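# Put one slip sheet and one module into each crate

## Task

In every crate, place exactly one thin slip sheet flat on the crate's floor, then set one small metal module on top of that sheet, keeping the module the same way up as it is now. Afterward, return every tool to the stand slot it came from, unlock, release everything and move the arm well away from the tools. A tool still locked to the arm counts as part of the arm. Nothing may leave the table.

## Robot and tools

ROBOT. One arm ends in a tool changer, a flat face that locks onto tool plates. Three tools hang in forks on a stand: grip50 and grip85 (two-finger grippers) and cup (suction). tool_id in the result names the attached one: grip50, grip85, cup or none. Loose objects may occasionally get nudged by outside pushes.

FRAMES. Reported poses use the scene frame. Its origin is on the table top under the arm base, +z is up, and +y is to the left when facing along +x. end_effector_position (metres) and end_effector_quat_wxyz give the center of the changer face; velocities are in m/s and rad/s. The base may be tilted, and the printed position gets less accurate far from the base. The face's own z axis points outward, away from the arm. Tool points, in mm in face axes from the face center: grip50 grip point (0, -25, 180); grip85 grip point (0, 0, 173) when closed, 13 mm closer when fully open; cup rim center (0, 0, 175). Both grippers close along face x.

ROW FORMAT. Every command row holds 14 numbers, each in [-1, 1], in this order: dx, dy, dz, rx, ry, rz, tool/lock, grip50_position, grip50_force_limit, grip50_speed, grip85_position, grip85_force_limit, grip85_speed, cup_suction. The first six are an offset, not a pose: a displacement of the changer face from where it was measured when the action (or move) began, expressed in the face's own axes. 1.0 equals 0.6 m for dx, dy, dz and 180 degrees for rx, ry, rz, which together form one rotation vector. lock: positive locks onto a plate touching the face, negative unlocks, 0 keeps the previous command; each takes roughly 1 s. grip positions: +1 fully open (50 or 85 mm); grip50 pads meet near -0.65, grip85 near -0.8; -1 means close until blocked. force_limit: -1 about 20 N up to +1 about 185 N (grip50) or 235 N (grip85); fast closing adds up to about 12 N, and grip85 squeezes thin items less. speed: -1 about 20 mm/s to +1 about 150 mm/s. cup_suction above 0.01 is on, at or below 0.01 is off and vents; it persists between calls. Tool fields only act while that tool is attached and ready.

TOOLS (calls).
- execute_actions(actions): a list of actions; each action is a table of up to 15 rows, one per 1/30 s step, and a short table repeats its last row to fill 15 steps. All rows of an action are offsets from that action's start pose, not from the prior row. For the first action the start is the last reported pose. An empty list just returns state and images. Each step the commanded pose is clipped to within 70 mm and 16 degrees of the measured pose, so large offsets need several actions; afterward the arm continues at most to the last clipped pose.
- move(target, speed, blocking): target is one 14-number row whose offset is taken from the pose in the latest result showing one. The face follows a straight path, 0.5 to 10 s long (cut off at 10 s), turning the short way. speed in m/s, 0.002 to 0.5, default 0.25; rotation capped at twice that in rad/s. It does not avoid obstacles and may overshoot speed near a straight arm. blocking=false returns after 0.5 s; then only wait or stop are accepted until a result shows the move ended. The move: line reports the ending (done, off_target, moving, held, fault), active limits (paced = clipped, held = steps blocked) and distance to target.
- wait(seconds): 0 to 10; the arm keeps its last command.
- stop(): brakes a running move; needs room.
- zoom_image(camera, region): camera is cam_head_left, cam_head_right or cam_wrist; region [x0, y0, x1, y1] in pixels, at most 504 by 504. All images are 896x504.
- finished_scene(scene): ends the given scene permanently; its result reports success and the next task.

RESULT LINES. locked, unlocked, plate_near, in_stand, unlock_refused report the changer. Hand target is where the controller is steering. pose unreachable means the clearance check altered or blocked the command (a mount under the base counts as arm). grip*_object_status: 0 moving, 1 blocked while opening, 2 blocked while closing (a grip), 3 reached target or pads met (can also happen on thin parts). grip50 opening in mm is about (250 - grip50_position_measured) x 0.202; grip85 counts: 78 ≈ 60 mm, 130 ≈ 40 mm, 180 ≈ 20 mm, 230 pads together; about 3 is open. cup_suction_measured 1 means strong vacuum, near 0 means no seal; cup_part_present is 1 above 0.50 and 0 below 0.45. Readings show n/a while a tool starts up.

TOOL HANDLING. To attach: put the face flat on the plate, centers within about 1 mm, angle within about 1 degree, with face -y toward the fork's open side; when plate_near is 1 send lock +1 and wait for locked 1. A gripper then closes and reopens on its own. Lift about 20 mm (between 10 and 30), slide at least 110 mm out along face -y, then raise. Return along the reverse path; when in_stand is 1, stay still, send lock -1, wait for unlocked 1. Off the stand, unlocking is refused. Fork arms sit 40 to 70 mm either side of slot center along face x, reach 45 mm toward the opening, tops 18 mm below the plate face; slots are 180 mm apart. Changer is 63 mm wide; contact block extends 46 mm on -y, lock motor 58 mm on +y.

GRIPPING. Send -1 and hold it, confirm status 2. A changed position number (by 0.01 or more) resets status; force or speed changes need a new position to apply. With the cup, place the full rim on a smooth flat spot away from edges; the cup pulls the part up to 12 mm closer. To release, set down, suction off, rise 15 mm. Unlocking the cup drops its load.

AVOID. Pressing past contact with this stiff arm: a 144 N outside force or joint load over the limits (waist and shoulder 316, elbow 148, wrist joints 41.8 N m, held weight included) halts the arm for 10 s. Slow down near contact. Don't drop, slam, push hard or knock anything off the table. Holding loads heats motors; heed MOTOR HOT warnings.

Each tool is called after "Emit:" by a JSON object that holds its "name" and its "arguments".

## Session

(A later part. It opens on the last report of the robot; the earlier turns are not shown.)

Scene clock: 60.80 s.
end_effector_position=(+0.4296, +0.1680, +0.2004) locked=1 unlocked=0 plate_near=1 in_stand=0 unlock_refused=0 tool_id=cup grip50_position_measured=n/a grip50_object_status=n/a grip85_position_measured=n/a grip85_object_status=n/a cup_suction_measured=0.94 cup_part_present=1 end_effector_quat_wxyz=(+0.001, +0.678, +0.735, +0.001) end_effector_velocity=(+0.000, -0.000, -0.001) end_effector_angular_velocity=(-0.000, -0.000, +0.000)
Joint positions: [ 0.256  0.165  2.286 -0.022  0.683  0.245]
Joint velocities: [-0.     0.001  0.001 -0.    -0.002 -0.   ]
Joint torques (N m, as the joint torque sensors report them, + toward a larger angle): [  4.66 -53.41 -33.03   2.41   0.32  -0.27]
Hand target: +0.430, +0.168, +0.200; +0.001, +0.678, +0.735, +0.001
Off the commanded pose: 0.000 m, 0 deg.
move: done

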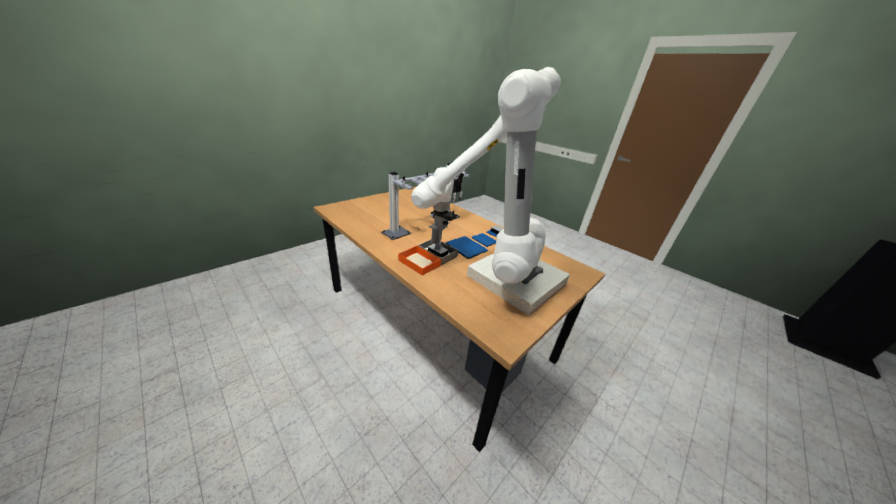

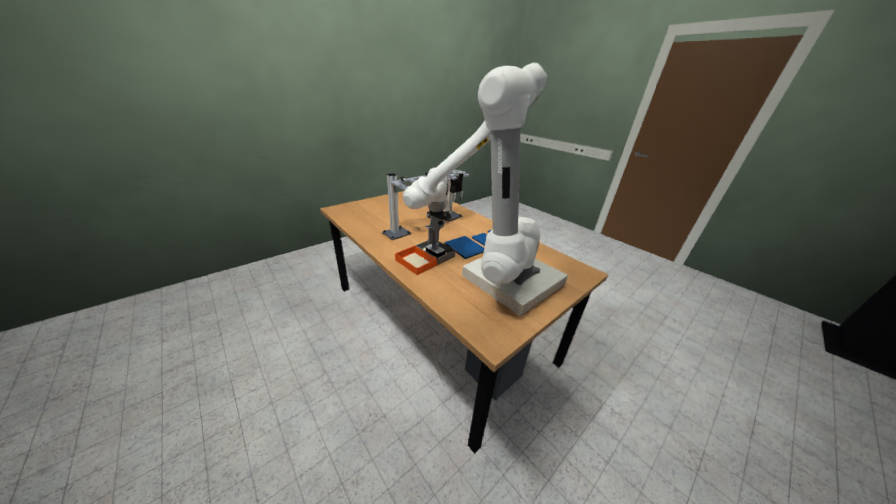

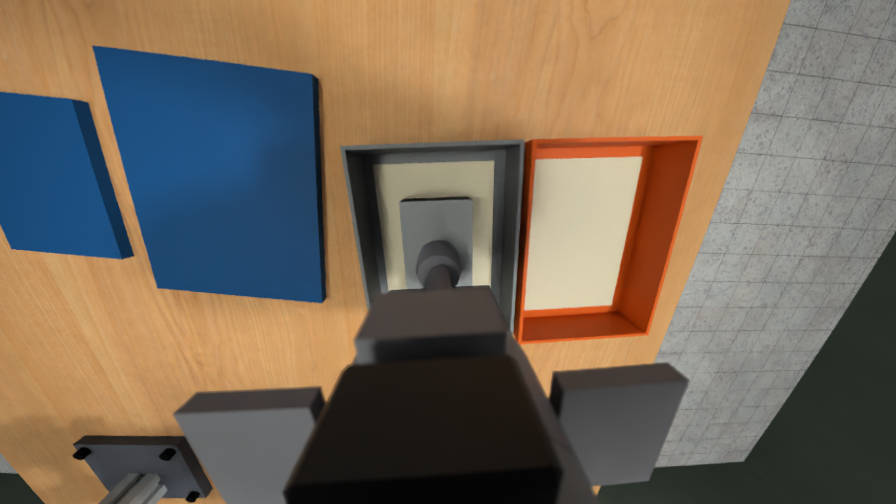

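Emit:
{"name": "move", "arguments": {"target": [0, 0, 0.0033, 0, 0, 0, 0, 1, 0, 0, 1, 0, 0, 1], "speed": 0.01}}

Emit:
{"name": "zoom_image", "arguments": {"camera": "cam_wrist", "region": [360, 160, 520, 320]}}

Scene clock: 61.67 s.
end_effector_position=(+0.4296, +0.1680, +0.1984) locked=1 unlocked=0 plate_near=1 in_stand=0 unlock_refused=0 tool_id=cup grip50_position_measured=n/a grip50_object_status=n/a grip85_position_measured=n/a grip85_object_status=n/a cup_suction_measured=0.94 cup_part_present=1 end_effector_quat_wxyz=(+0.001, +0.678, +0.735, +0.001) end_effector_velocity=(-0.000, -0.000, -0.000) end_effector_angular_velocity=(+0.000, -0.000, -0.000)
Joint positions: [ 0.255  0.168  2.287 -0.022  0.678  0.245]
Joint velocities: [ 0.     0.     0.     0.    -0.001  0.   ]
Joint torques (N m, as the joint torque sensors report them, + toward a larger angle): [  4.47 -55.48 -32.27   2.46   0.32  -0.32]
Hand target: +0.430, +0.168, +0.198; +0.001, +0.678, +0.735, +0.001
Off the commanded pose: 0.000 m, 0 deg.
move: done

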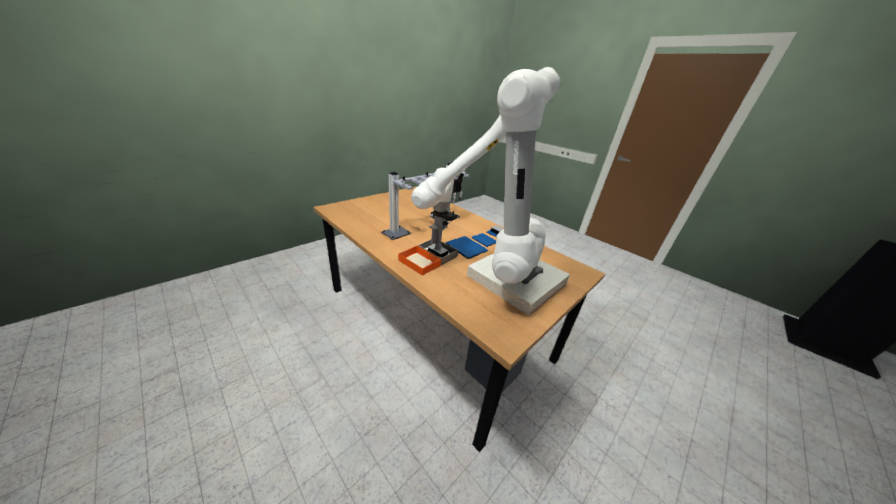

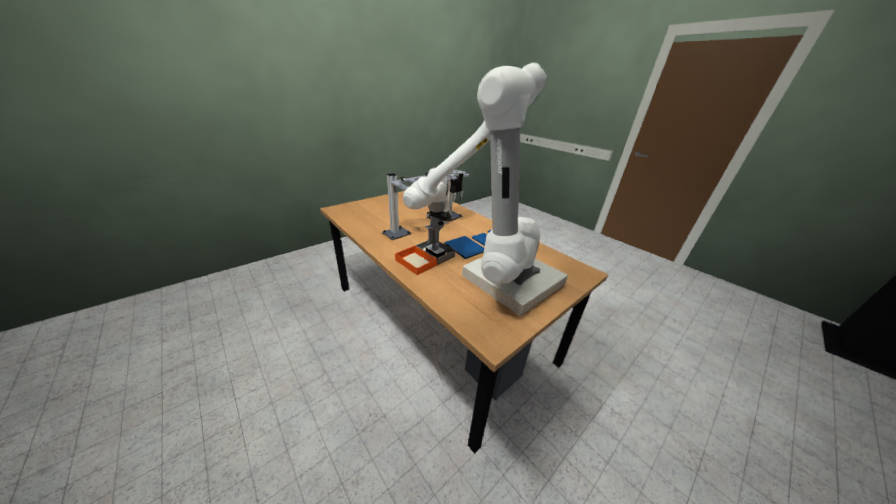

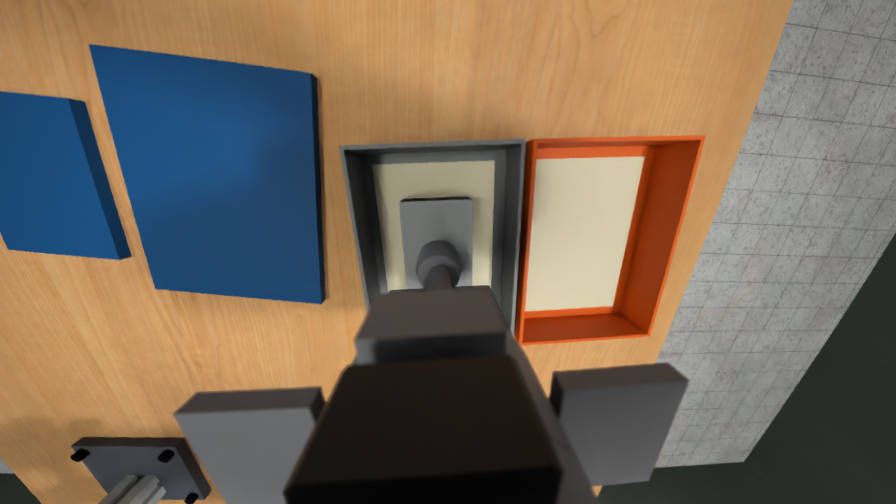

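Region (360, 160, 520, 320) of cam_wrist's 896x504 image, scaled by 3.150, with more detail than that image has.

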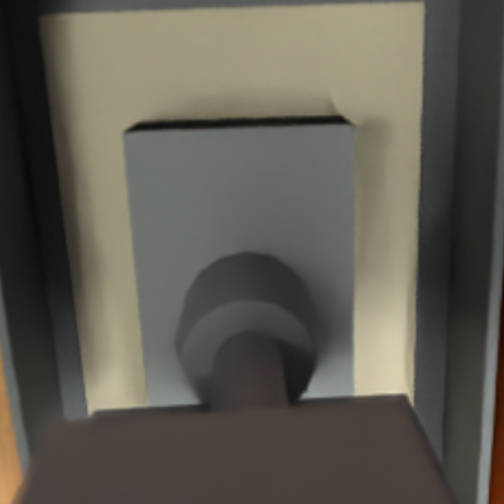

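Emit:
{"name": "execute_actions", "arguments": {"actions": []}}

Scene clock: 62.23 s.
end_effector_position=(+0.4296, +0.1680, +0.1984) locked=1 unlocked=0 plate_near=1 in_stand=0 unlock_refused=0 tool_id=cup grip50_position_measured=n/a grip50_object_status=n/a grip85_position_measured=n/a grip85_object_status=n/a cup_suction_measured=0.94 cup_part_present=1 end_effector_quat_wxyz=(+0.001, +0.678, +0.735, +0.001) end_effector_velocity=(+0.001, +0.000, +0.000) end_effector_angular_velocity=(+0.001, -0.002, -0.000)
Joint positions: [ 0.255  0.168  2.287 -0.022  0.678  0.245]
Joint velocities: [ 0.     0.    -0.001  0.    -0.001  0.001]
Joint torques (N m, as the joint torque sensors report them, + toward a larger angle): [  4.53 -53.71 -32.4    2.47   0.26  -0.33]
Hand target: +0.430, +0.168, +0.198; +0.001, +0.678, +0.735, +0.001
Off the commanded pose: 0.000 m, 0 deg.

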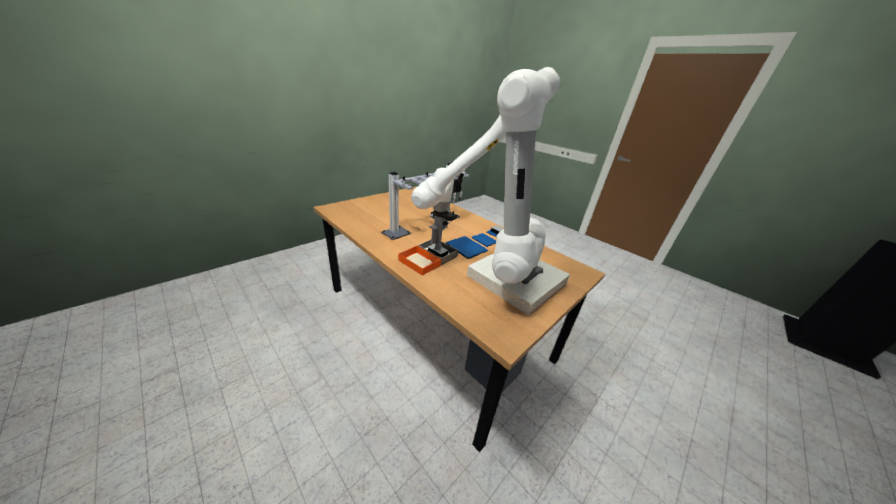

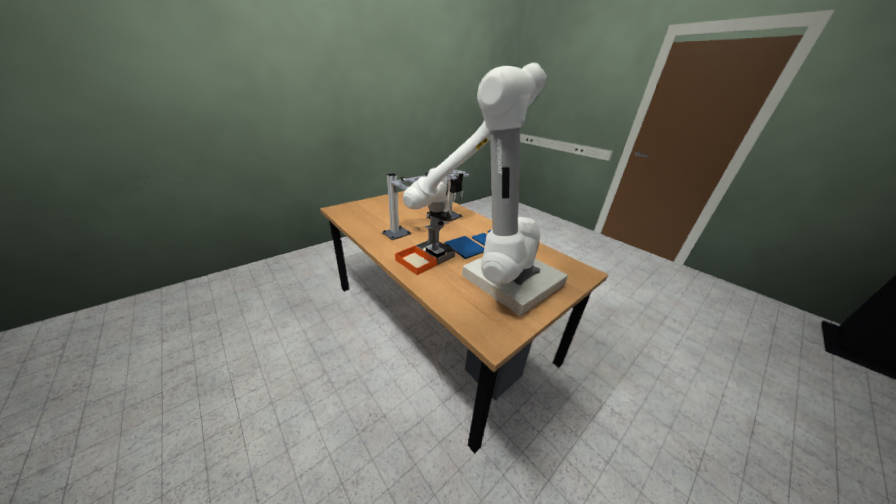

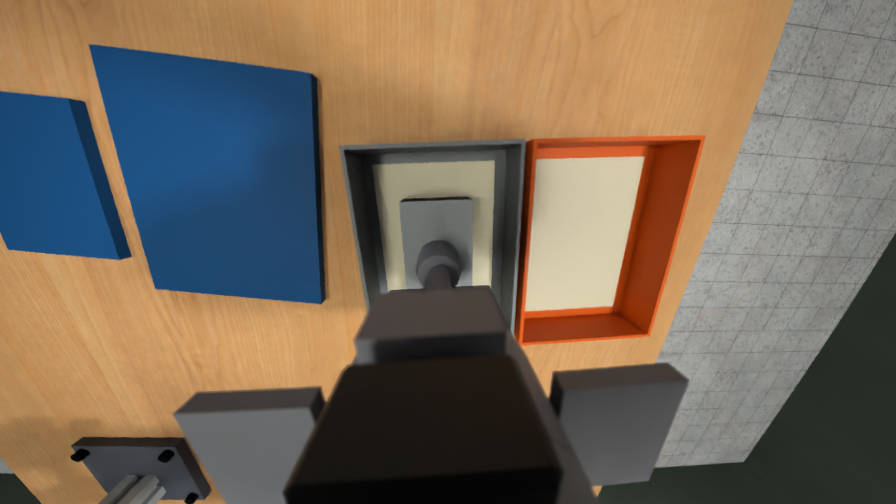

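Emit:
{"name": "execute_actions", "arguments": {"actions": [[[0,0,0.001,0,0,0,0,1,0,0,1,0,0,1],[0,0,0.002,0,0,0,0,1,0,0,1,0,0,1],[0,0,0.002,0,0,0,0,1,0,0,1,0,0,1],[0,0,0.002,0,0,0,0,1,0,0,1,0,0,0],[0,0,0.002,0,0,0,0,1,0,0,1,0,0,0],[0,0,0.002,0,0,0,0,1,0,0,1,0,0,0],[0,0,0.002,0,0,0,0,1,0,0,1,0,0,0],[0,0,0.001,0,0,0,0,1,0,0,1,0,0,0],[0,0,-0.004,0,0,0,0,1,0,0,1,0,0,0],[0,0,-0.013,0,0,0,0,1,0,0,1,0,0,0],[0,0,-0.025,0,0,0,0,1,0,0,1,0,0,0],[0,0,-0.038,0,0,0,0,1,0,0,1,0,0,0],[0,0,-0.050,0,0,0,0,1,0,0,1,0,0,0],[0,0,-0.059,0,0,0,0,1,0,0,1,0,0,0],[0,0,-0.064,0,0,0,0,1,0,0,1,0,0,0]]]}}

Scene clock: 62.97 s.
end_effector_position=(+0.4294, +0.1679, +0.2253) locked=1 unlocked=0 plate_near=1 in_stand=0 unlock_refused=0 tool_id=cup grip50_position_measured=n/a grip50_object_status=n/a grip85_position_measured=n/a grip85_object_status=n/a cup_suction_measured=0.00 cup_part_present=0 end_effector_quat_wxyz=(+0.001, +0.678, +0.735, +0.001) end_effector_velocity=(+0.002, +0.002, +0.190) end_effector_angular_velocity=(+0.006, -0.014, +0.006)
Joint positions: [ 0.256  0.124  2.268 -0.021  0.74   0.244]
Joint velocities: [ 0.007 -0.295 -0.144  0.012  0.424 -0.015]
Joint torques (N m, as the joint torque sensors report them, + toward a larger angle): [  5.97 -48.39 -32.34   2.88   0.72  -0.49]
Hand target: +0.429, +0.168, +0.236; +0.001, +0.678, +0.735, +0.001
Off the commanded pose: 0.011 m, 0 deg.

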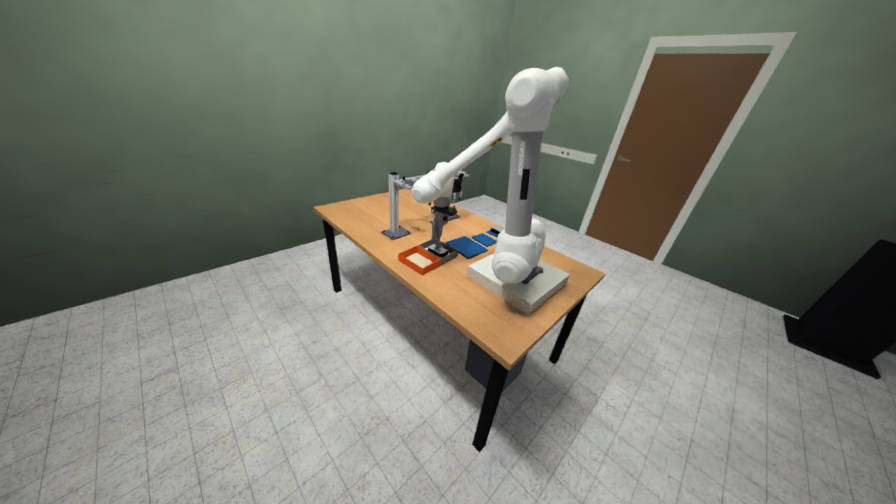

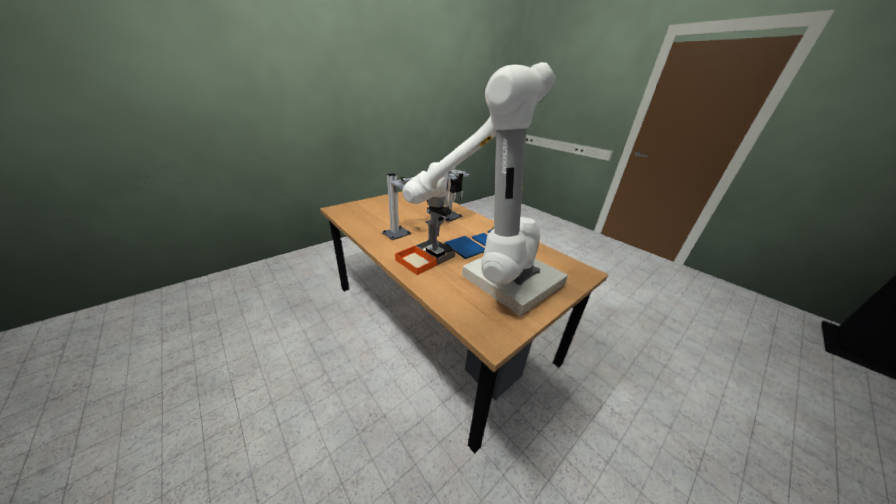

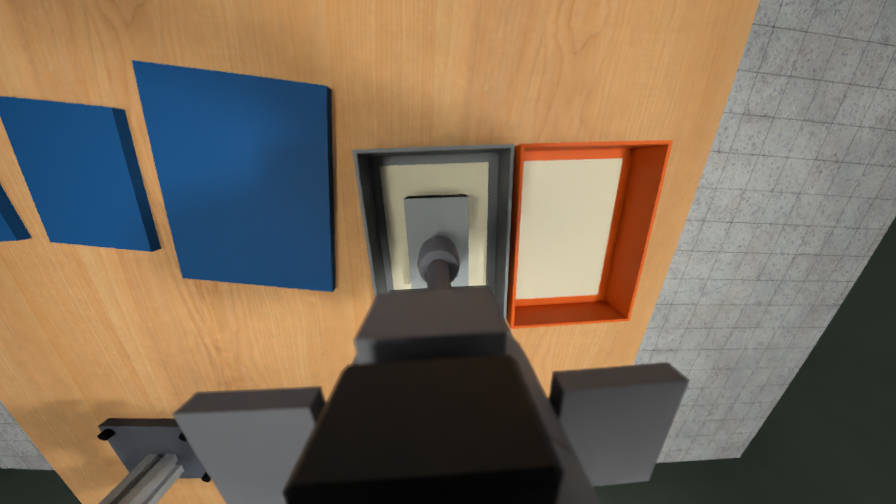

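Emit:
{"name": "move", "arguments": {"target": [-0.8473,-0.1553,-0.0162,0,0,0.0222,0,1,0,0,1,0,0,0], "speed": 0.45}}

Scene clock: 64.77 s.
end_effector_position=(+0.3777, -0.3457, +0.2344) locked=1 unlocked=0 plate_near=1 in_stand=0 unlock_refused=0 tool_id=cup grip50_position_measured=n/a grip50_object_status=n/a grip85_position_measured=n/a grip85_object_status=n/a cup_suction_measured=0.00 cup_part_present=0 end_effector_quat_wxyz=(+0.001, +0.703, +0.711, +0.002) end_effector_velocity=(-0.000, -0.000, +0.000) end_effector_angular_velocity=(+0.001, +0.001, -0.001)
Joint positions: [-0.862  0.171  2.174  0.005  0.781 -0.824]
Joint velocities: [-0.001  0.    -0.     0.     0.001 -0.   ]
Joint torques (N m, as the joint torque sensors report them, + toward a larger angle): [  2.35 -57.21 -36.77   2.75   0.2   -0.36]
Hand target: +0.378, -0.346, +0.234; +0.001, +0.703, +0.711, +0.002
Off the commanded pose: 0.001 m, 0 deg.
move: done; limits=paced

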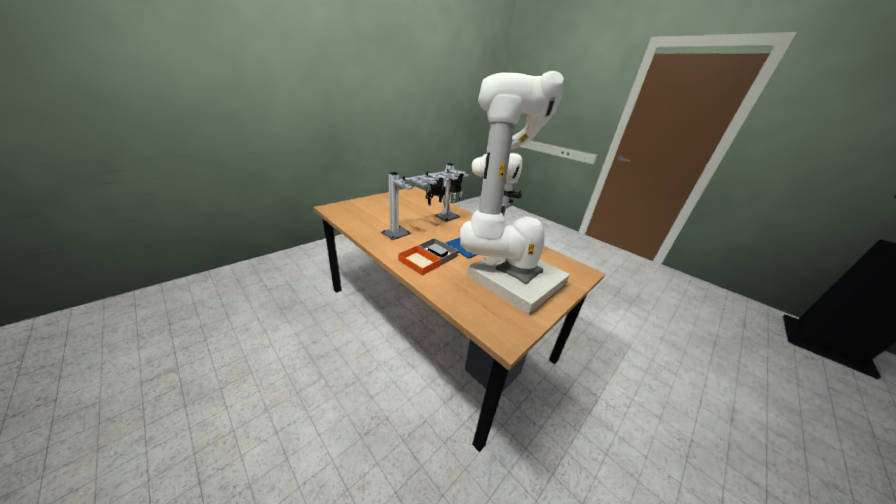

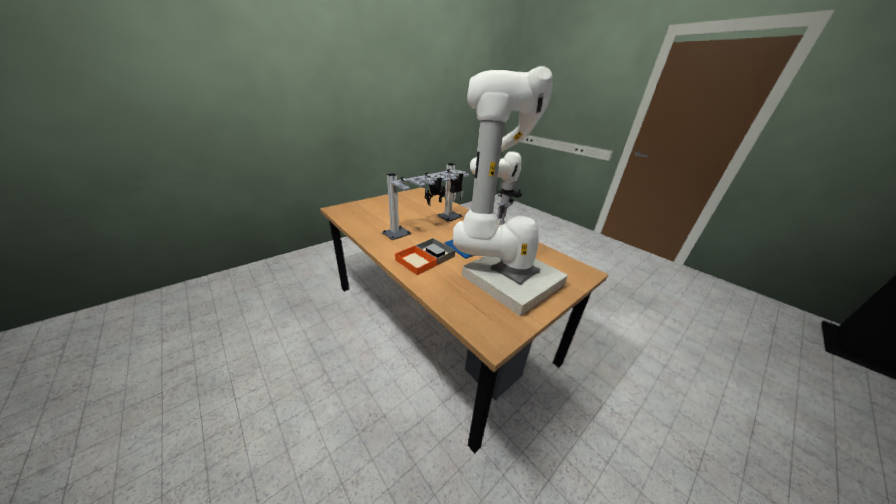

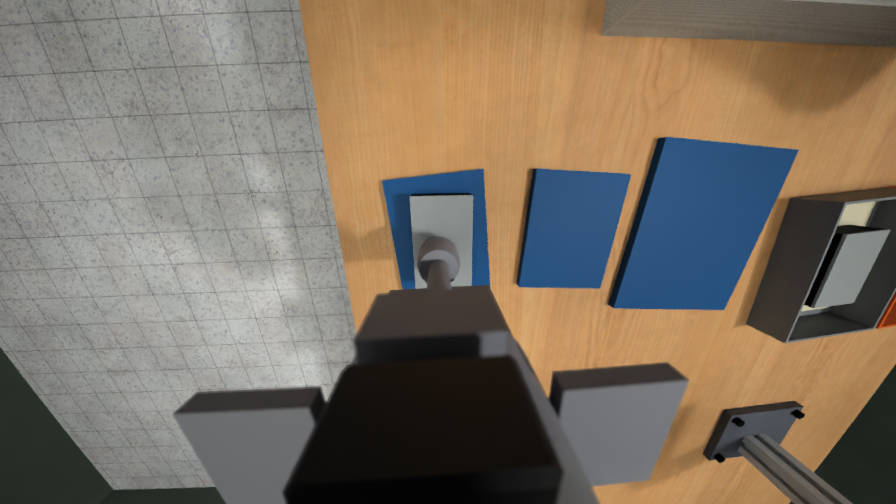

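Emit:
{"name": "zoom_image", "arguments": {"camera": "cam_wrist", "region": [370, 160, 510, 300]}}

Region (370, 160, 510, 300) of cam_wrist's 896x504 image, scaled by 3.600, with more detail than that image has.

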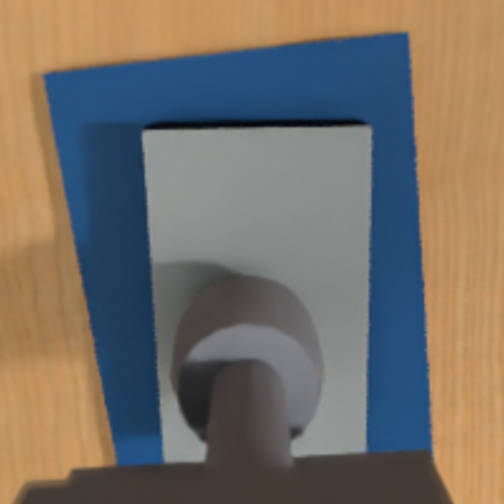

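Emit:
{"name": "move", "arguments": {"target": [0.0067,-0.0032,0.0375,0,0,0.0094,0,1,0,0,1,0,0,1], "speed": 0.07}}

Scene clock: 65.80 s.
end_effector_position=(+0.3758, -0.3417, +0.2119) locked=1 unlocked=0 plate_near=1 in_stand=0 unlock_refused=0 tool_id=cup grip50_position_measured=n/a grip50_object_status=n/a grip85_position_measured=n/a grip85_object_status=n/a cup_suction_measured=0.80 cup_part_present=1 end_effector_quat_wxyz=(+0.001, +0.714, +0.700, +0.002) end_effector_velocity=(+0.000, -0.000, -0.000) end_effector_angular_velocity=(-0.000, -0.001, -0.001)
Joint positions: [-0.859  0.198  2.197  0.006  0.731 -0.792]
Joint velocities: [-0.     0.001 -0.001  0.    -0.001  0.001]
Joint torques (N m, as the joint torque sensors report them, + toward a larger angle): [  3.68 -60.79 -34.06   2.71   0.44  -0.29]
Hand target: +0.376, -0.342, +0.212; +0.001, +0.714, +0.700, +0.002
Off the commanded pose: 0.000 m, 0 deg.
move: done

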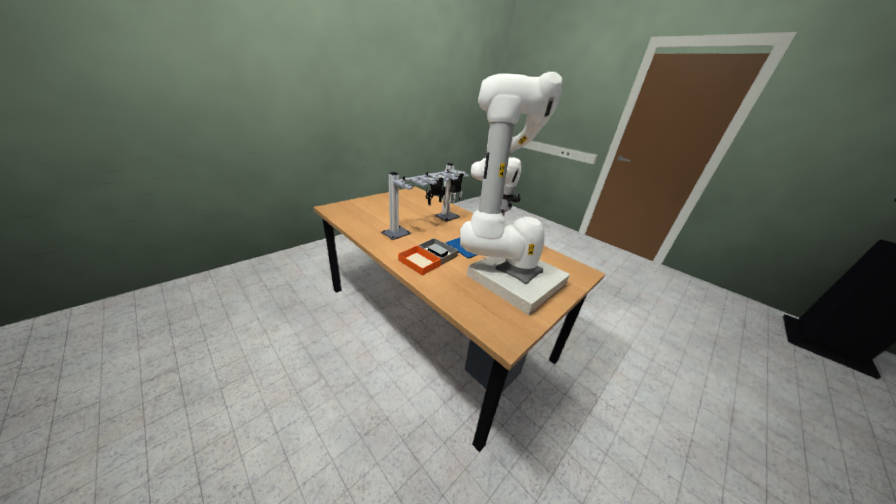

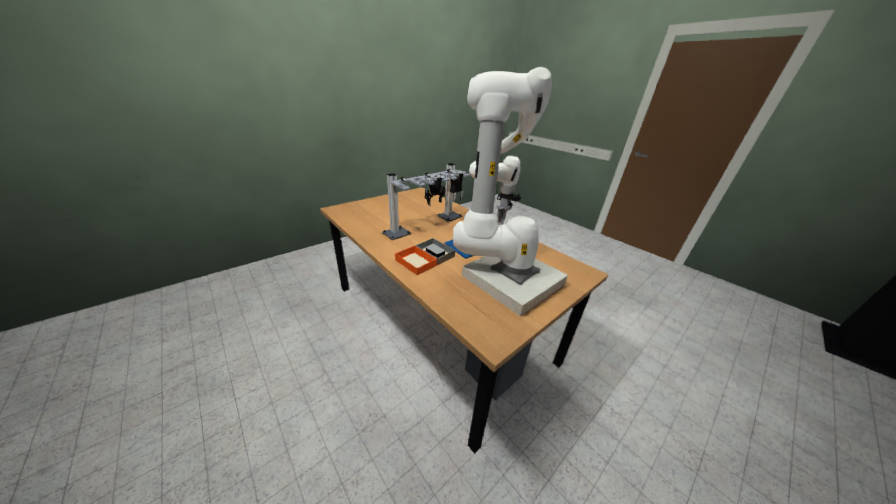

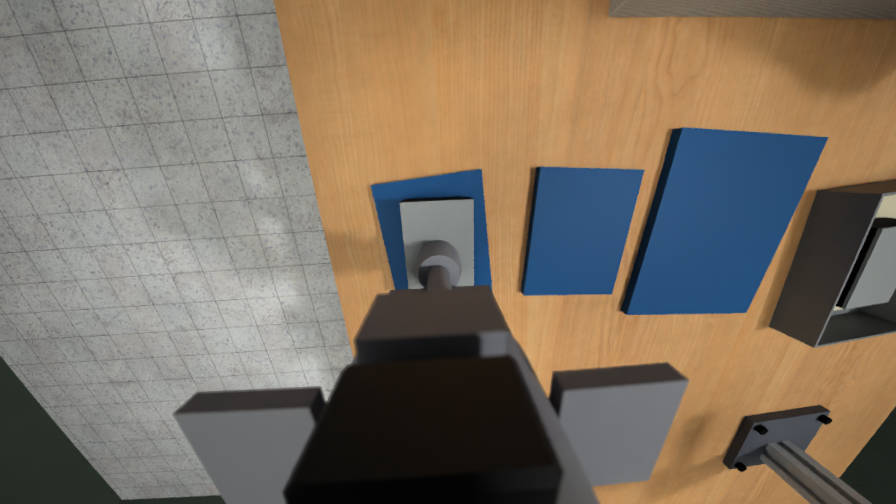

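Emit:
{"name": "move", "arguments": {"target": [0.11,0.007,-0.06,0,0,-0.003,0,1,0,0,1,0,0,1], "speed": 0.3}}

Scene clock: 66.80 s.
end_effector_position=(+0.3810, -0.2759, +0.2480) locked=1 unlocked=0 plate_near=1 in_stand=0 unlock_refused=0 tool_id=cup grip50_position_measured=n/a grip50_object_status=n/a grip85_position_measured=n/a grip85_object_status=n/a cup_suction_measured=0.94 cup_part_present=1 end_effector_quat_wxyz=(+0.000, +0.711, +0.704, +0.002) end_effector_velocity=(+0.000, -0.000, +0.001) end_effector_angular_velocity=(-0.001, -0.002, -0.000)
Joint positions: [-0.752  0.093  2.236  0.003  0.797 -0.692]
Joint velocities: [ 0.    -0.001 -0.001  0.001  0.    -0.   ]
Joint torques (N m, as the joint torque sensors report them, + toward a larger angle): [  4.52 -51.09 -36.82   2.84   0.41  -0.29]
Hand target: +0.381, -0.276, +0.248; +0.001, +0.711, +0.704, +0.002
Off the commanded pose: 0.000 m, 0 deg.
move: done

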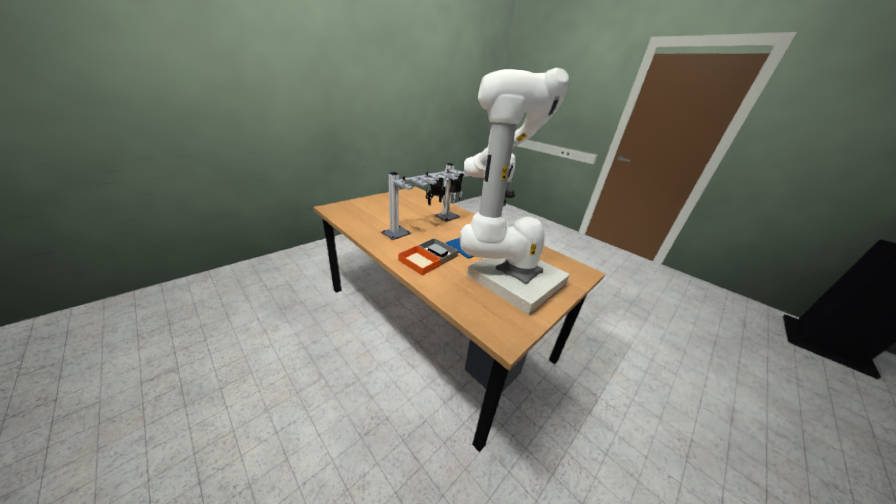

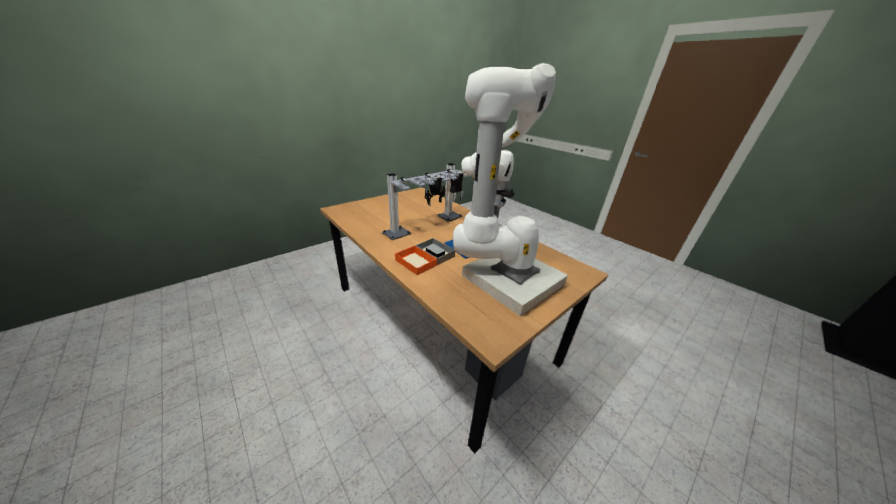

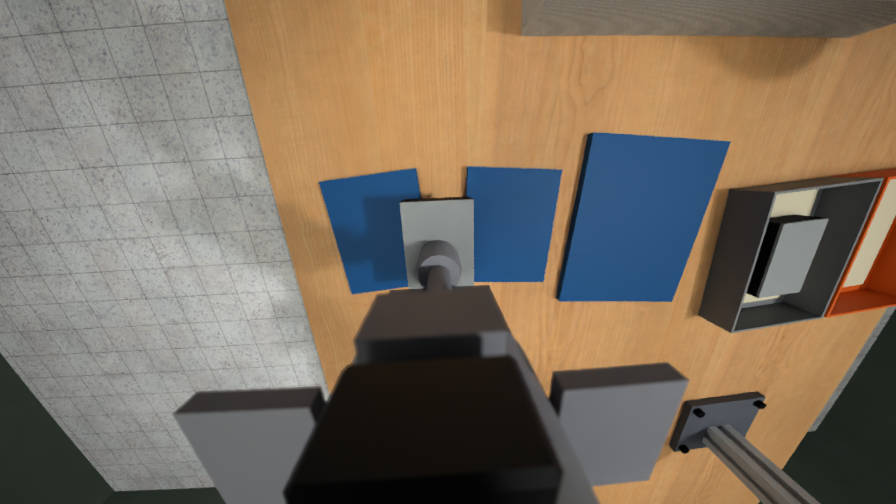

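Emit:
{"name": "move", "arguments": {"target": [0.9771,0.0521,-0.0133,0,0,-0.0294,0,1,0,0,1,0,0,1], "speed": 0.4}}

Scene clock: 68.83 s.
end_effector_position=(+0.4174, +0.3094, +0.2565) locked=1 unlocked=0 plate_near=1 in_stand=0 unlock_refused=0 tool_id=cup grip50_position_measured=n/a grip50_object_status=n/a grip85_position_measured=n/a grip85_object_status=n/a cup_suction_measured=0.94 cup_part_present=1 end_effector_quat_wxyz=(+0.001, +0.677, +0.736, +0.001) end_effector_velocity=(+0.000, +0.001, -0.000) end_effector_angular_velocity=(+0.000, +0.001, +0.001)
Joint positions: [ 0.531  0.168  2.14  -0.022  0.829  0.515]
Joint velocities: [ 0.001  0.001 -0.001  0.001  0.    -0.   ]
Joint torques (N m, as the joint torque sensors report them, + toward a larger angle): [  1.91 -59.22 -36.08   3.16   0.3   -0.35]
Hand target: +0.417, +0.310, +0.256; +0.001, +0.677, +0.736, +0.001
Off the commanded pose: 0.001 m, 0 deg.
move: done; limits=paced

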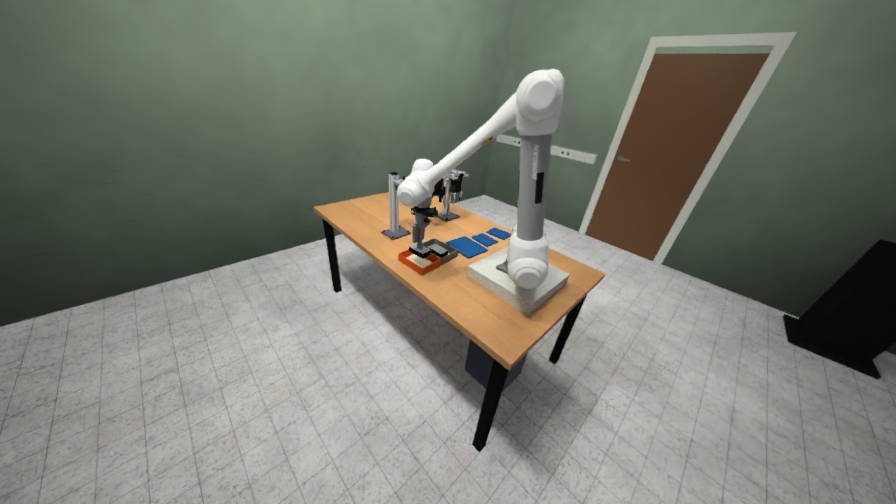

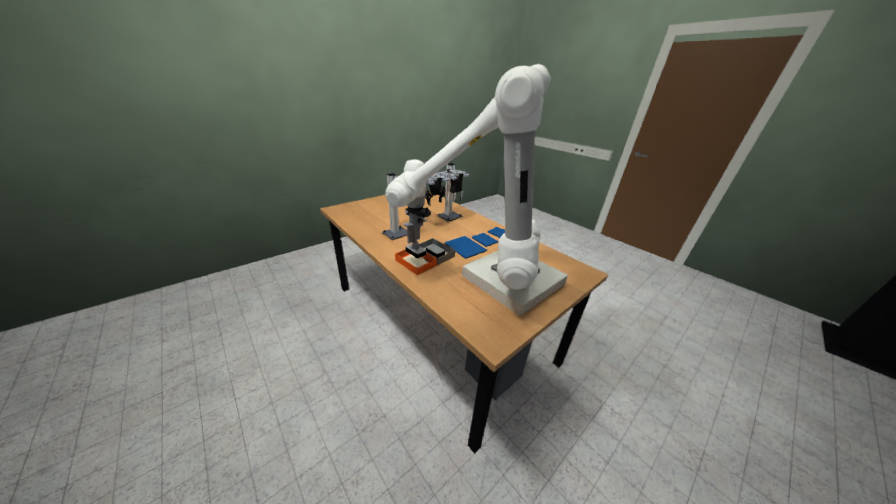

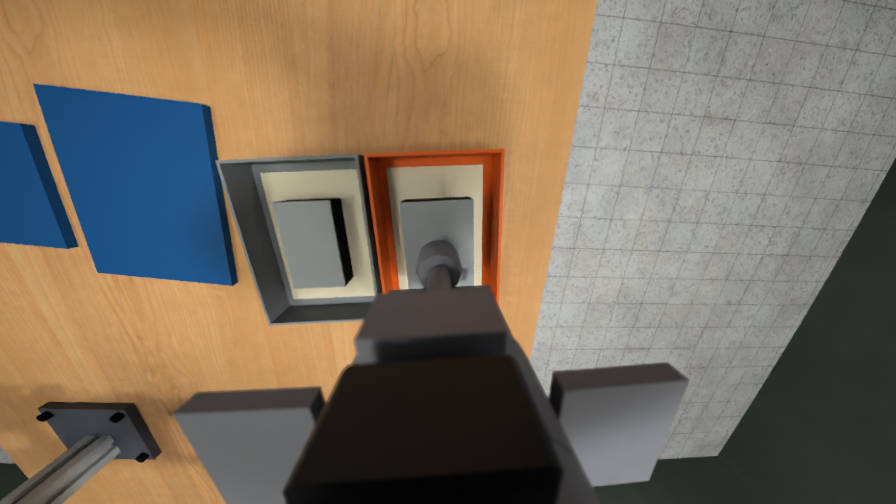

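Emit:
{"name": "move", "arguments": {"target": [0.001,0.001,0.0983,0,0,0,0,1,0,0,1,0,0,1], "speed": 0.12}}

Scene clock: 69.70 s.
end_effector_position=(+0.4182, +0.3101, +0.1976) locked=1 unlocked=0 plate_near=1 in_stand=0 unlock_refused=0 tool_id=cup grip50_position_measured=n/a grip50_object_status=n/a grip85_position_measured=n/a grip85_object_status=n/a cup_suction_measured=0.94 cup_part_present=1 end_effector_quat_wxyz=(+0.001, +0.677, +0.736, +0.001) end_effector_velocity=(-0.001, -0.001, -0.001) end_effector_angular_velocity=(-0.002, +0.002, +0.000)
Joint positions: [ 0.529  0.252  2.18  -0.025  0.705  0.518]
Joint velocities: [ 0.     0.001  0.002 -0.001 -0.     0.001]
Joint torques (N m, as the joint torque sensors report them, + toward a larger angle): [  3.78 -64.1  -33.52   2.49   0.44  -0.31]
Hand target: +0.418, +0.310, +0.198; +0.001, +0.677, +0.736, +0.001
Off the commanded pose: 0.000 m, 0 deg.
move: done

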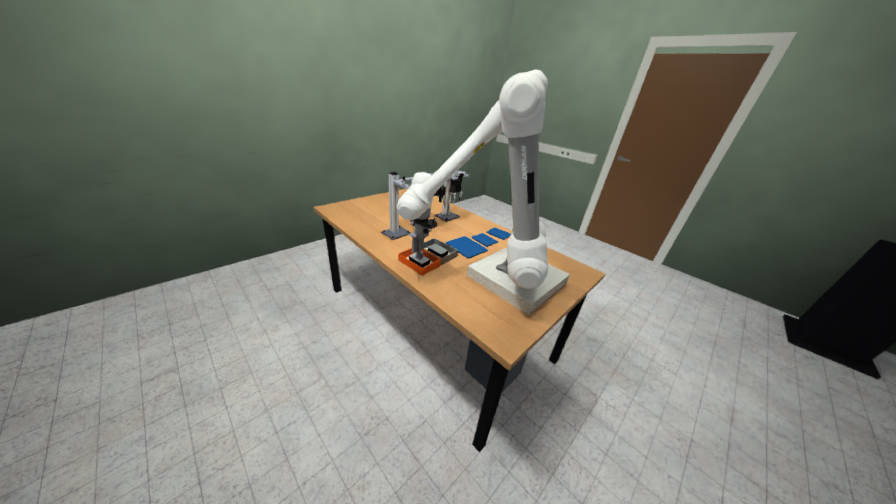

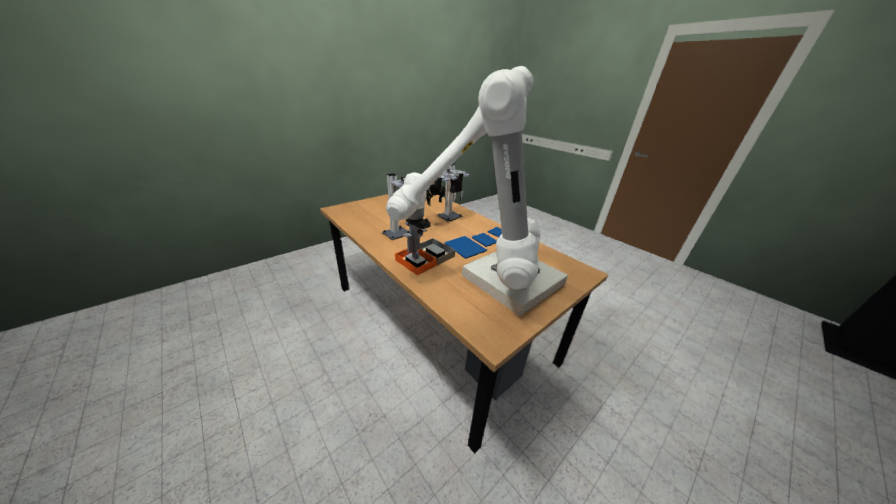

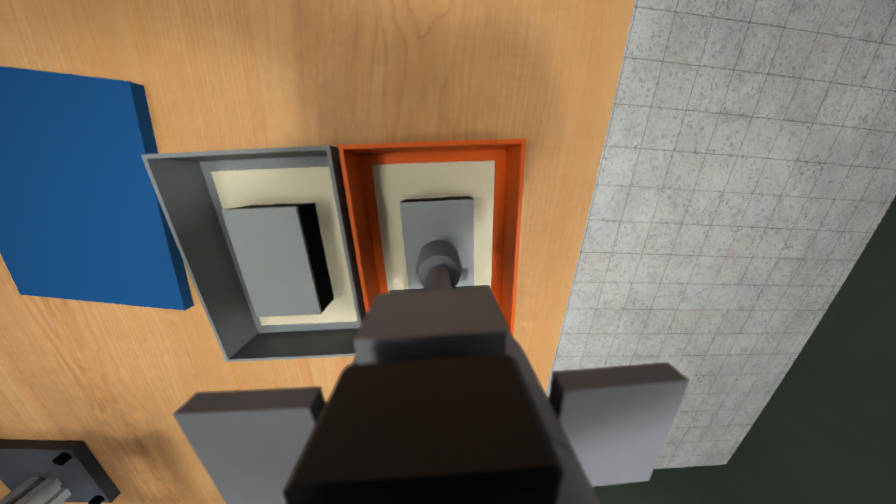

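Emit:
{"name": "execute_actions", "arguments": {"actions": [[[0,0,0,0,0,0,0,1,0,0,1,0,0,0],[0,0,0,0,0,0,0,1,0,0,1,0,0,0],[0,0,0,0,0,0,0,1,0,0,1,0,0,0],[0,0,0,0,0,0,0,1,0,0,1,0,0,0],[0,0,-0.002,0,0,0,0,1,0,0,1,0,0,0],[0,0,-0.006,0,0,0,0,1,0,0,1,0,0,0],[0,0,-0.012,0,0,0,0,1,0,0,1,0,0,0],[0,0,-0.020,0,0,0,0,1,0,0,1,0,0,0],[0,0,-0.029,0,0,0,0,1,0,0,1,0,0,0],[0,0,-0.038,0,0,0,0,1,0,0,1,0,0,0],[0,0,-0.046,0,0,0,0,1,0,0,1,0,0,0],[0,0,-0.053,0,0,0,0,1,0,0,1,0,0,0],[0,0,-0.058,0,0,0,0,1,0,0,1,0,0,0],[0,0,-0.061,0,0,0,0,1,0,0,1,0,0,0],[0,0,-0.062,0,0,0,0,1,0,0,1,0,0,0]]]}}

Scene clock: 70.33 s.
end_effector_position=(+0.4181, +0.3101, +0.2319) locked=1 unlocked=0 plate_near=1 in_stand=0 unlock_refused=0 tool_id=cup grip50_position_measured=n/a grip50_object_status=n/a grip85_position_measured=n/a grip85_object_status=n/a cup_suction_measured=0.00 cup_part_present=0 end_effector_quat_wxyz=(+0.001, +0.677, +0.736, +0.001) end_effector_velocity=(+0.001, +0.000, +0.077) end_effector_angular_velocity=(+0.000, -0.003, +0.003)
Joint positions: [ 0.53   0.202  2.157 -0.023  0.777  0.517]
Joint velocities: [ 0.002 -0.105 -0.056  0.002  0.159 -0.004]
Joint torques (N m, as the joint torque sensors report them, + toward a larger angle): [ -0.46 -48.65 -31.74   2.64   0.54  -0.44]
Hand target: +0.418, +0.310, +0.235; +0.001, +0.677, +0.736, +0.001
Off the commanded pose: 0.003 m, 0 deg.

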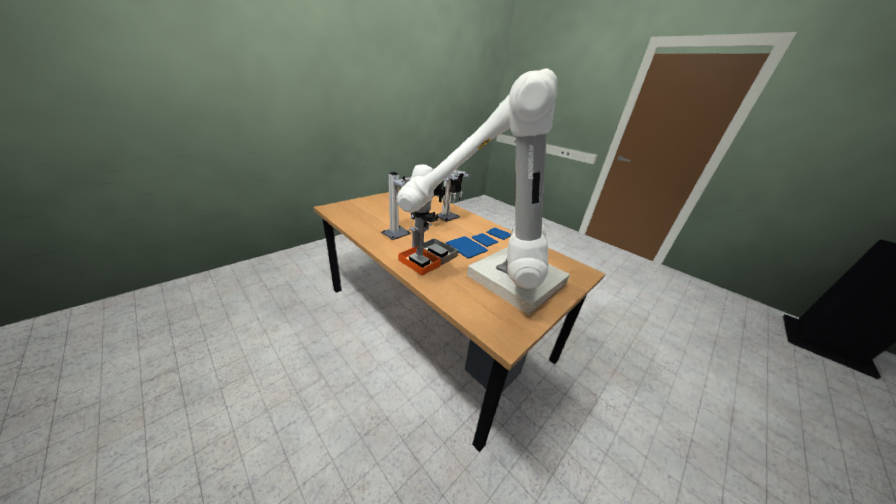

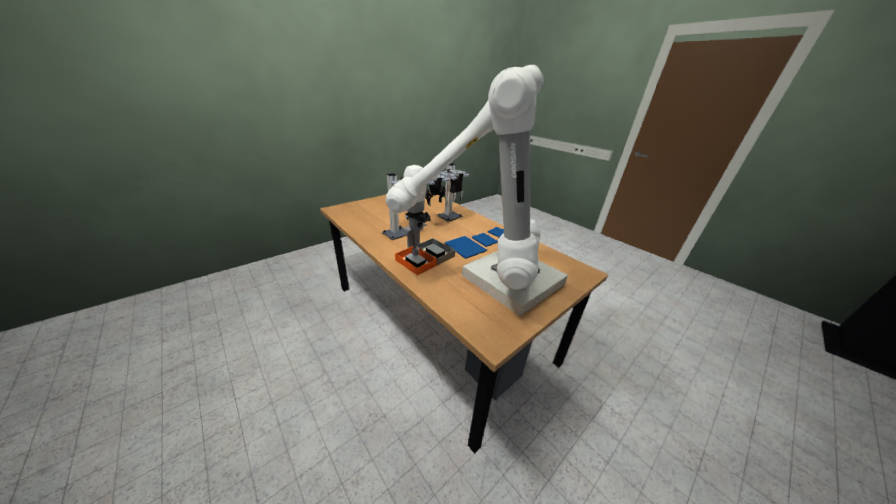

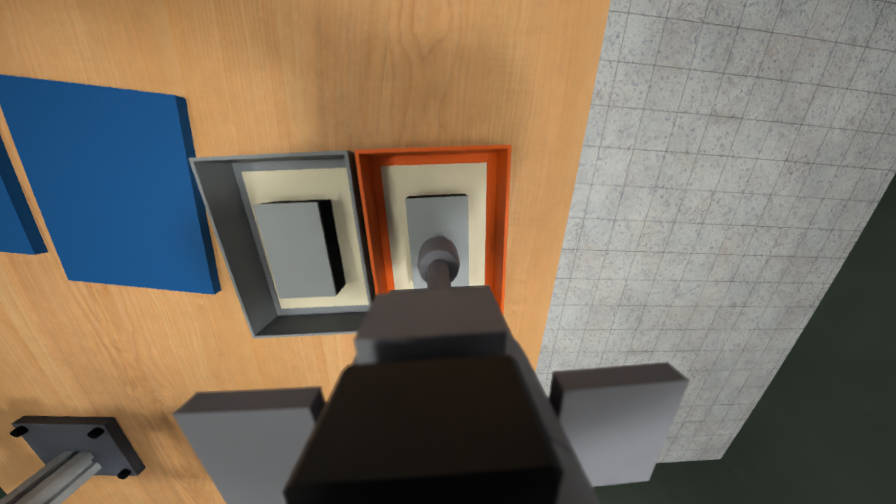

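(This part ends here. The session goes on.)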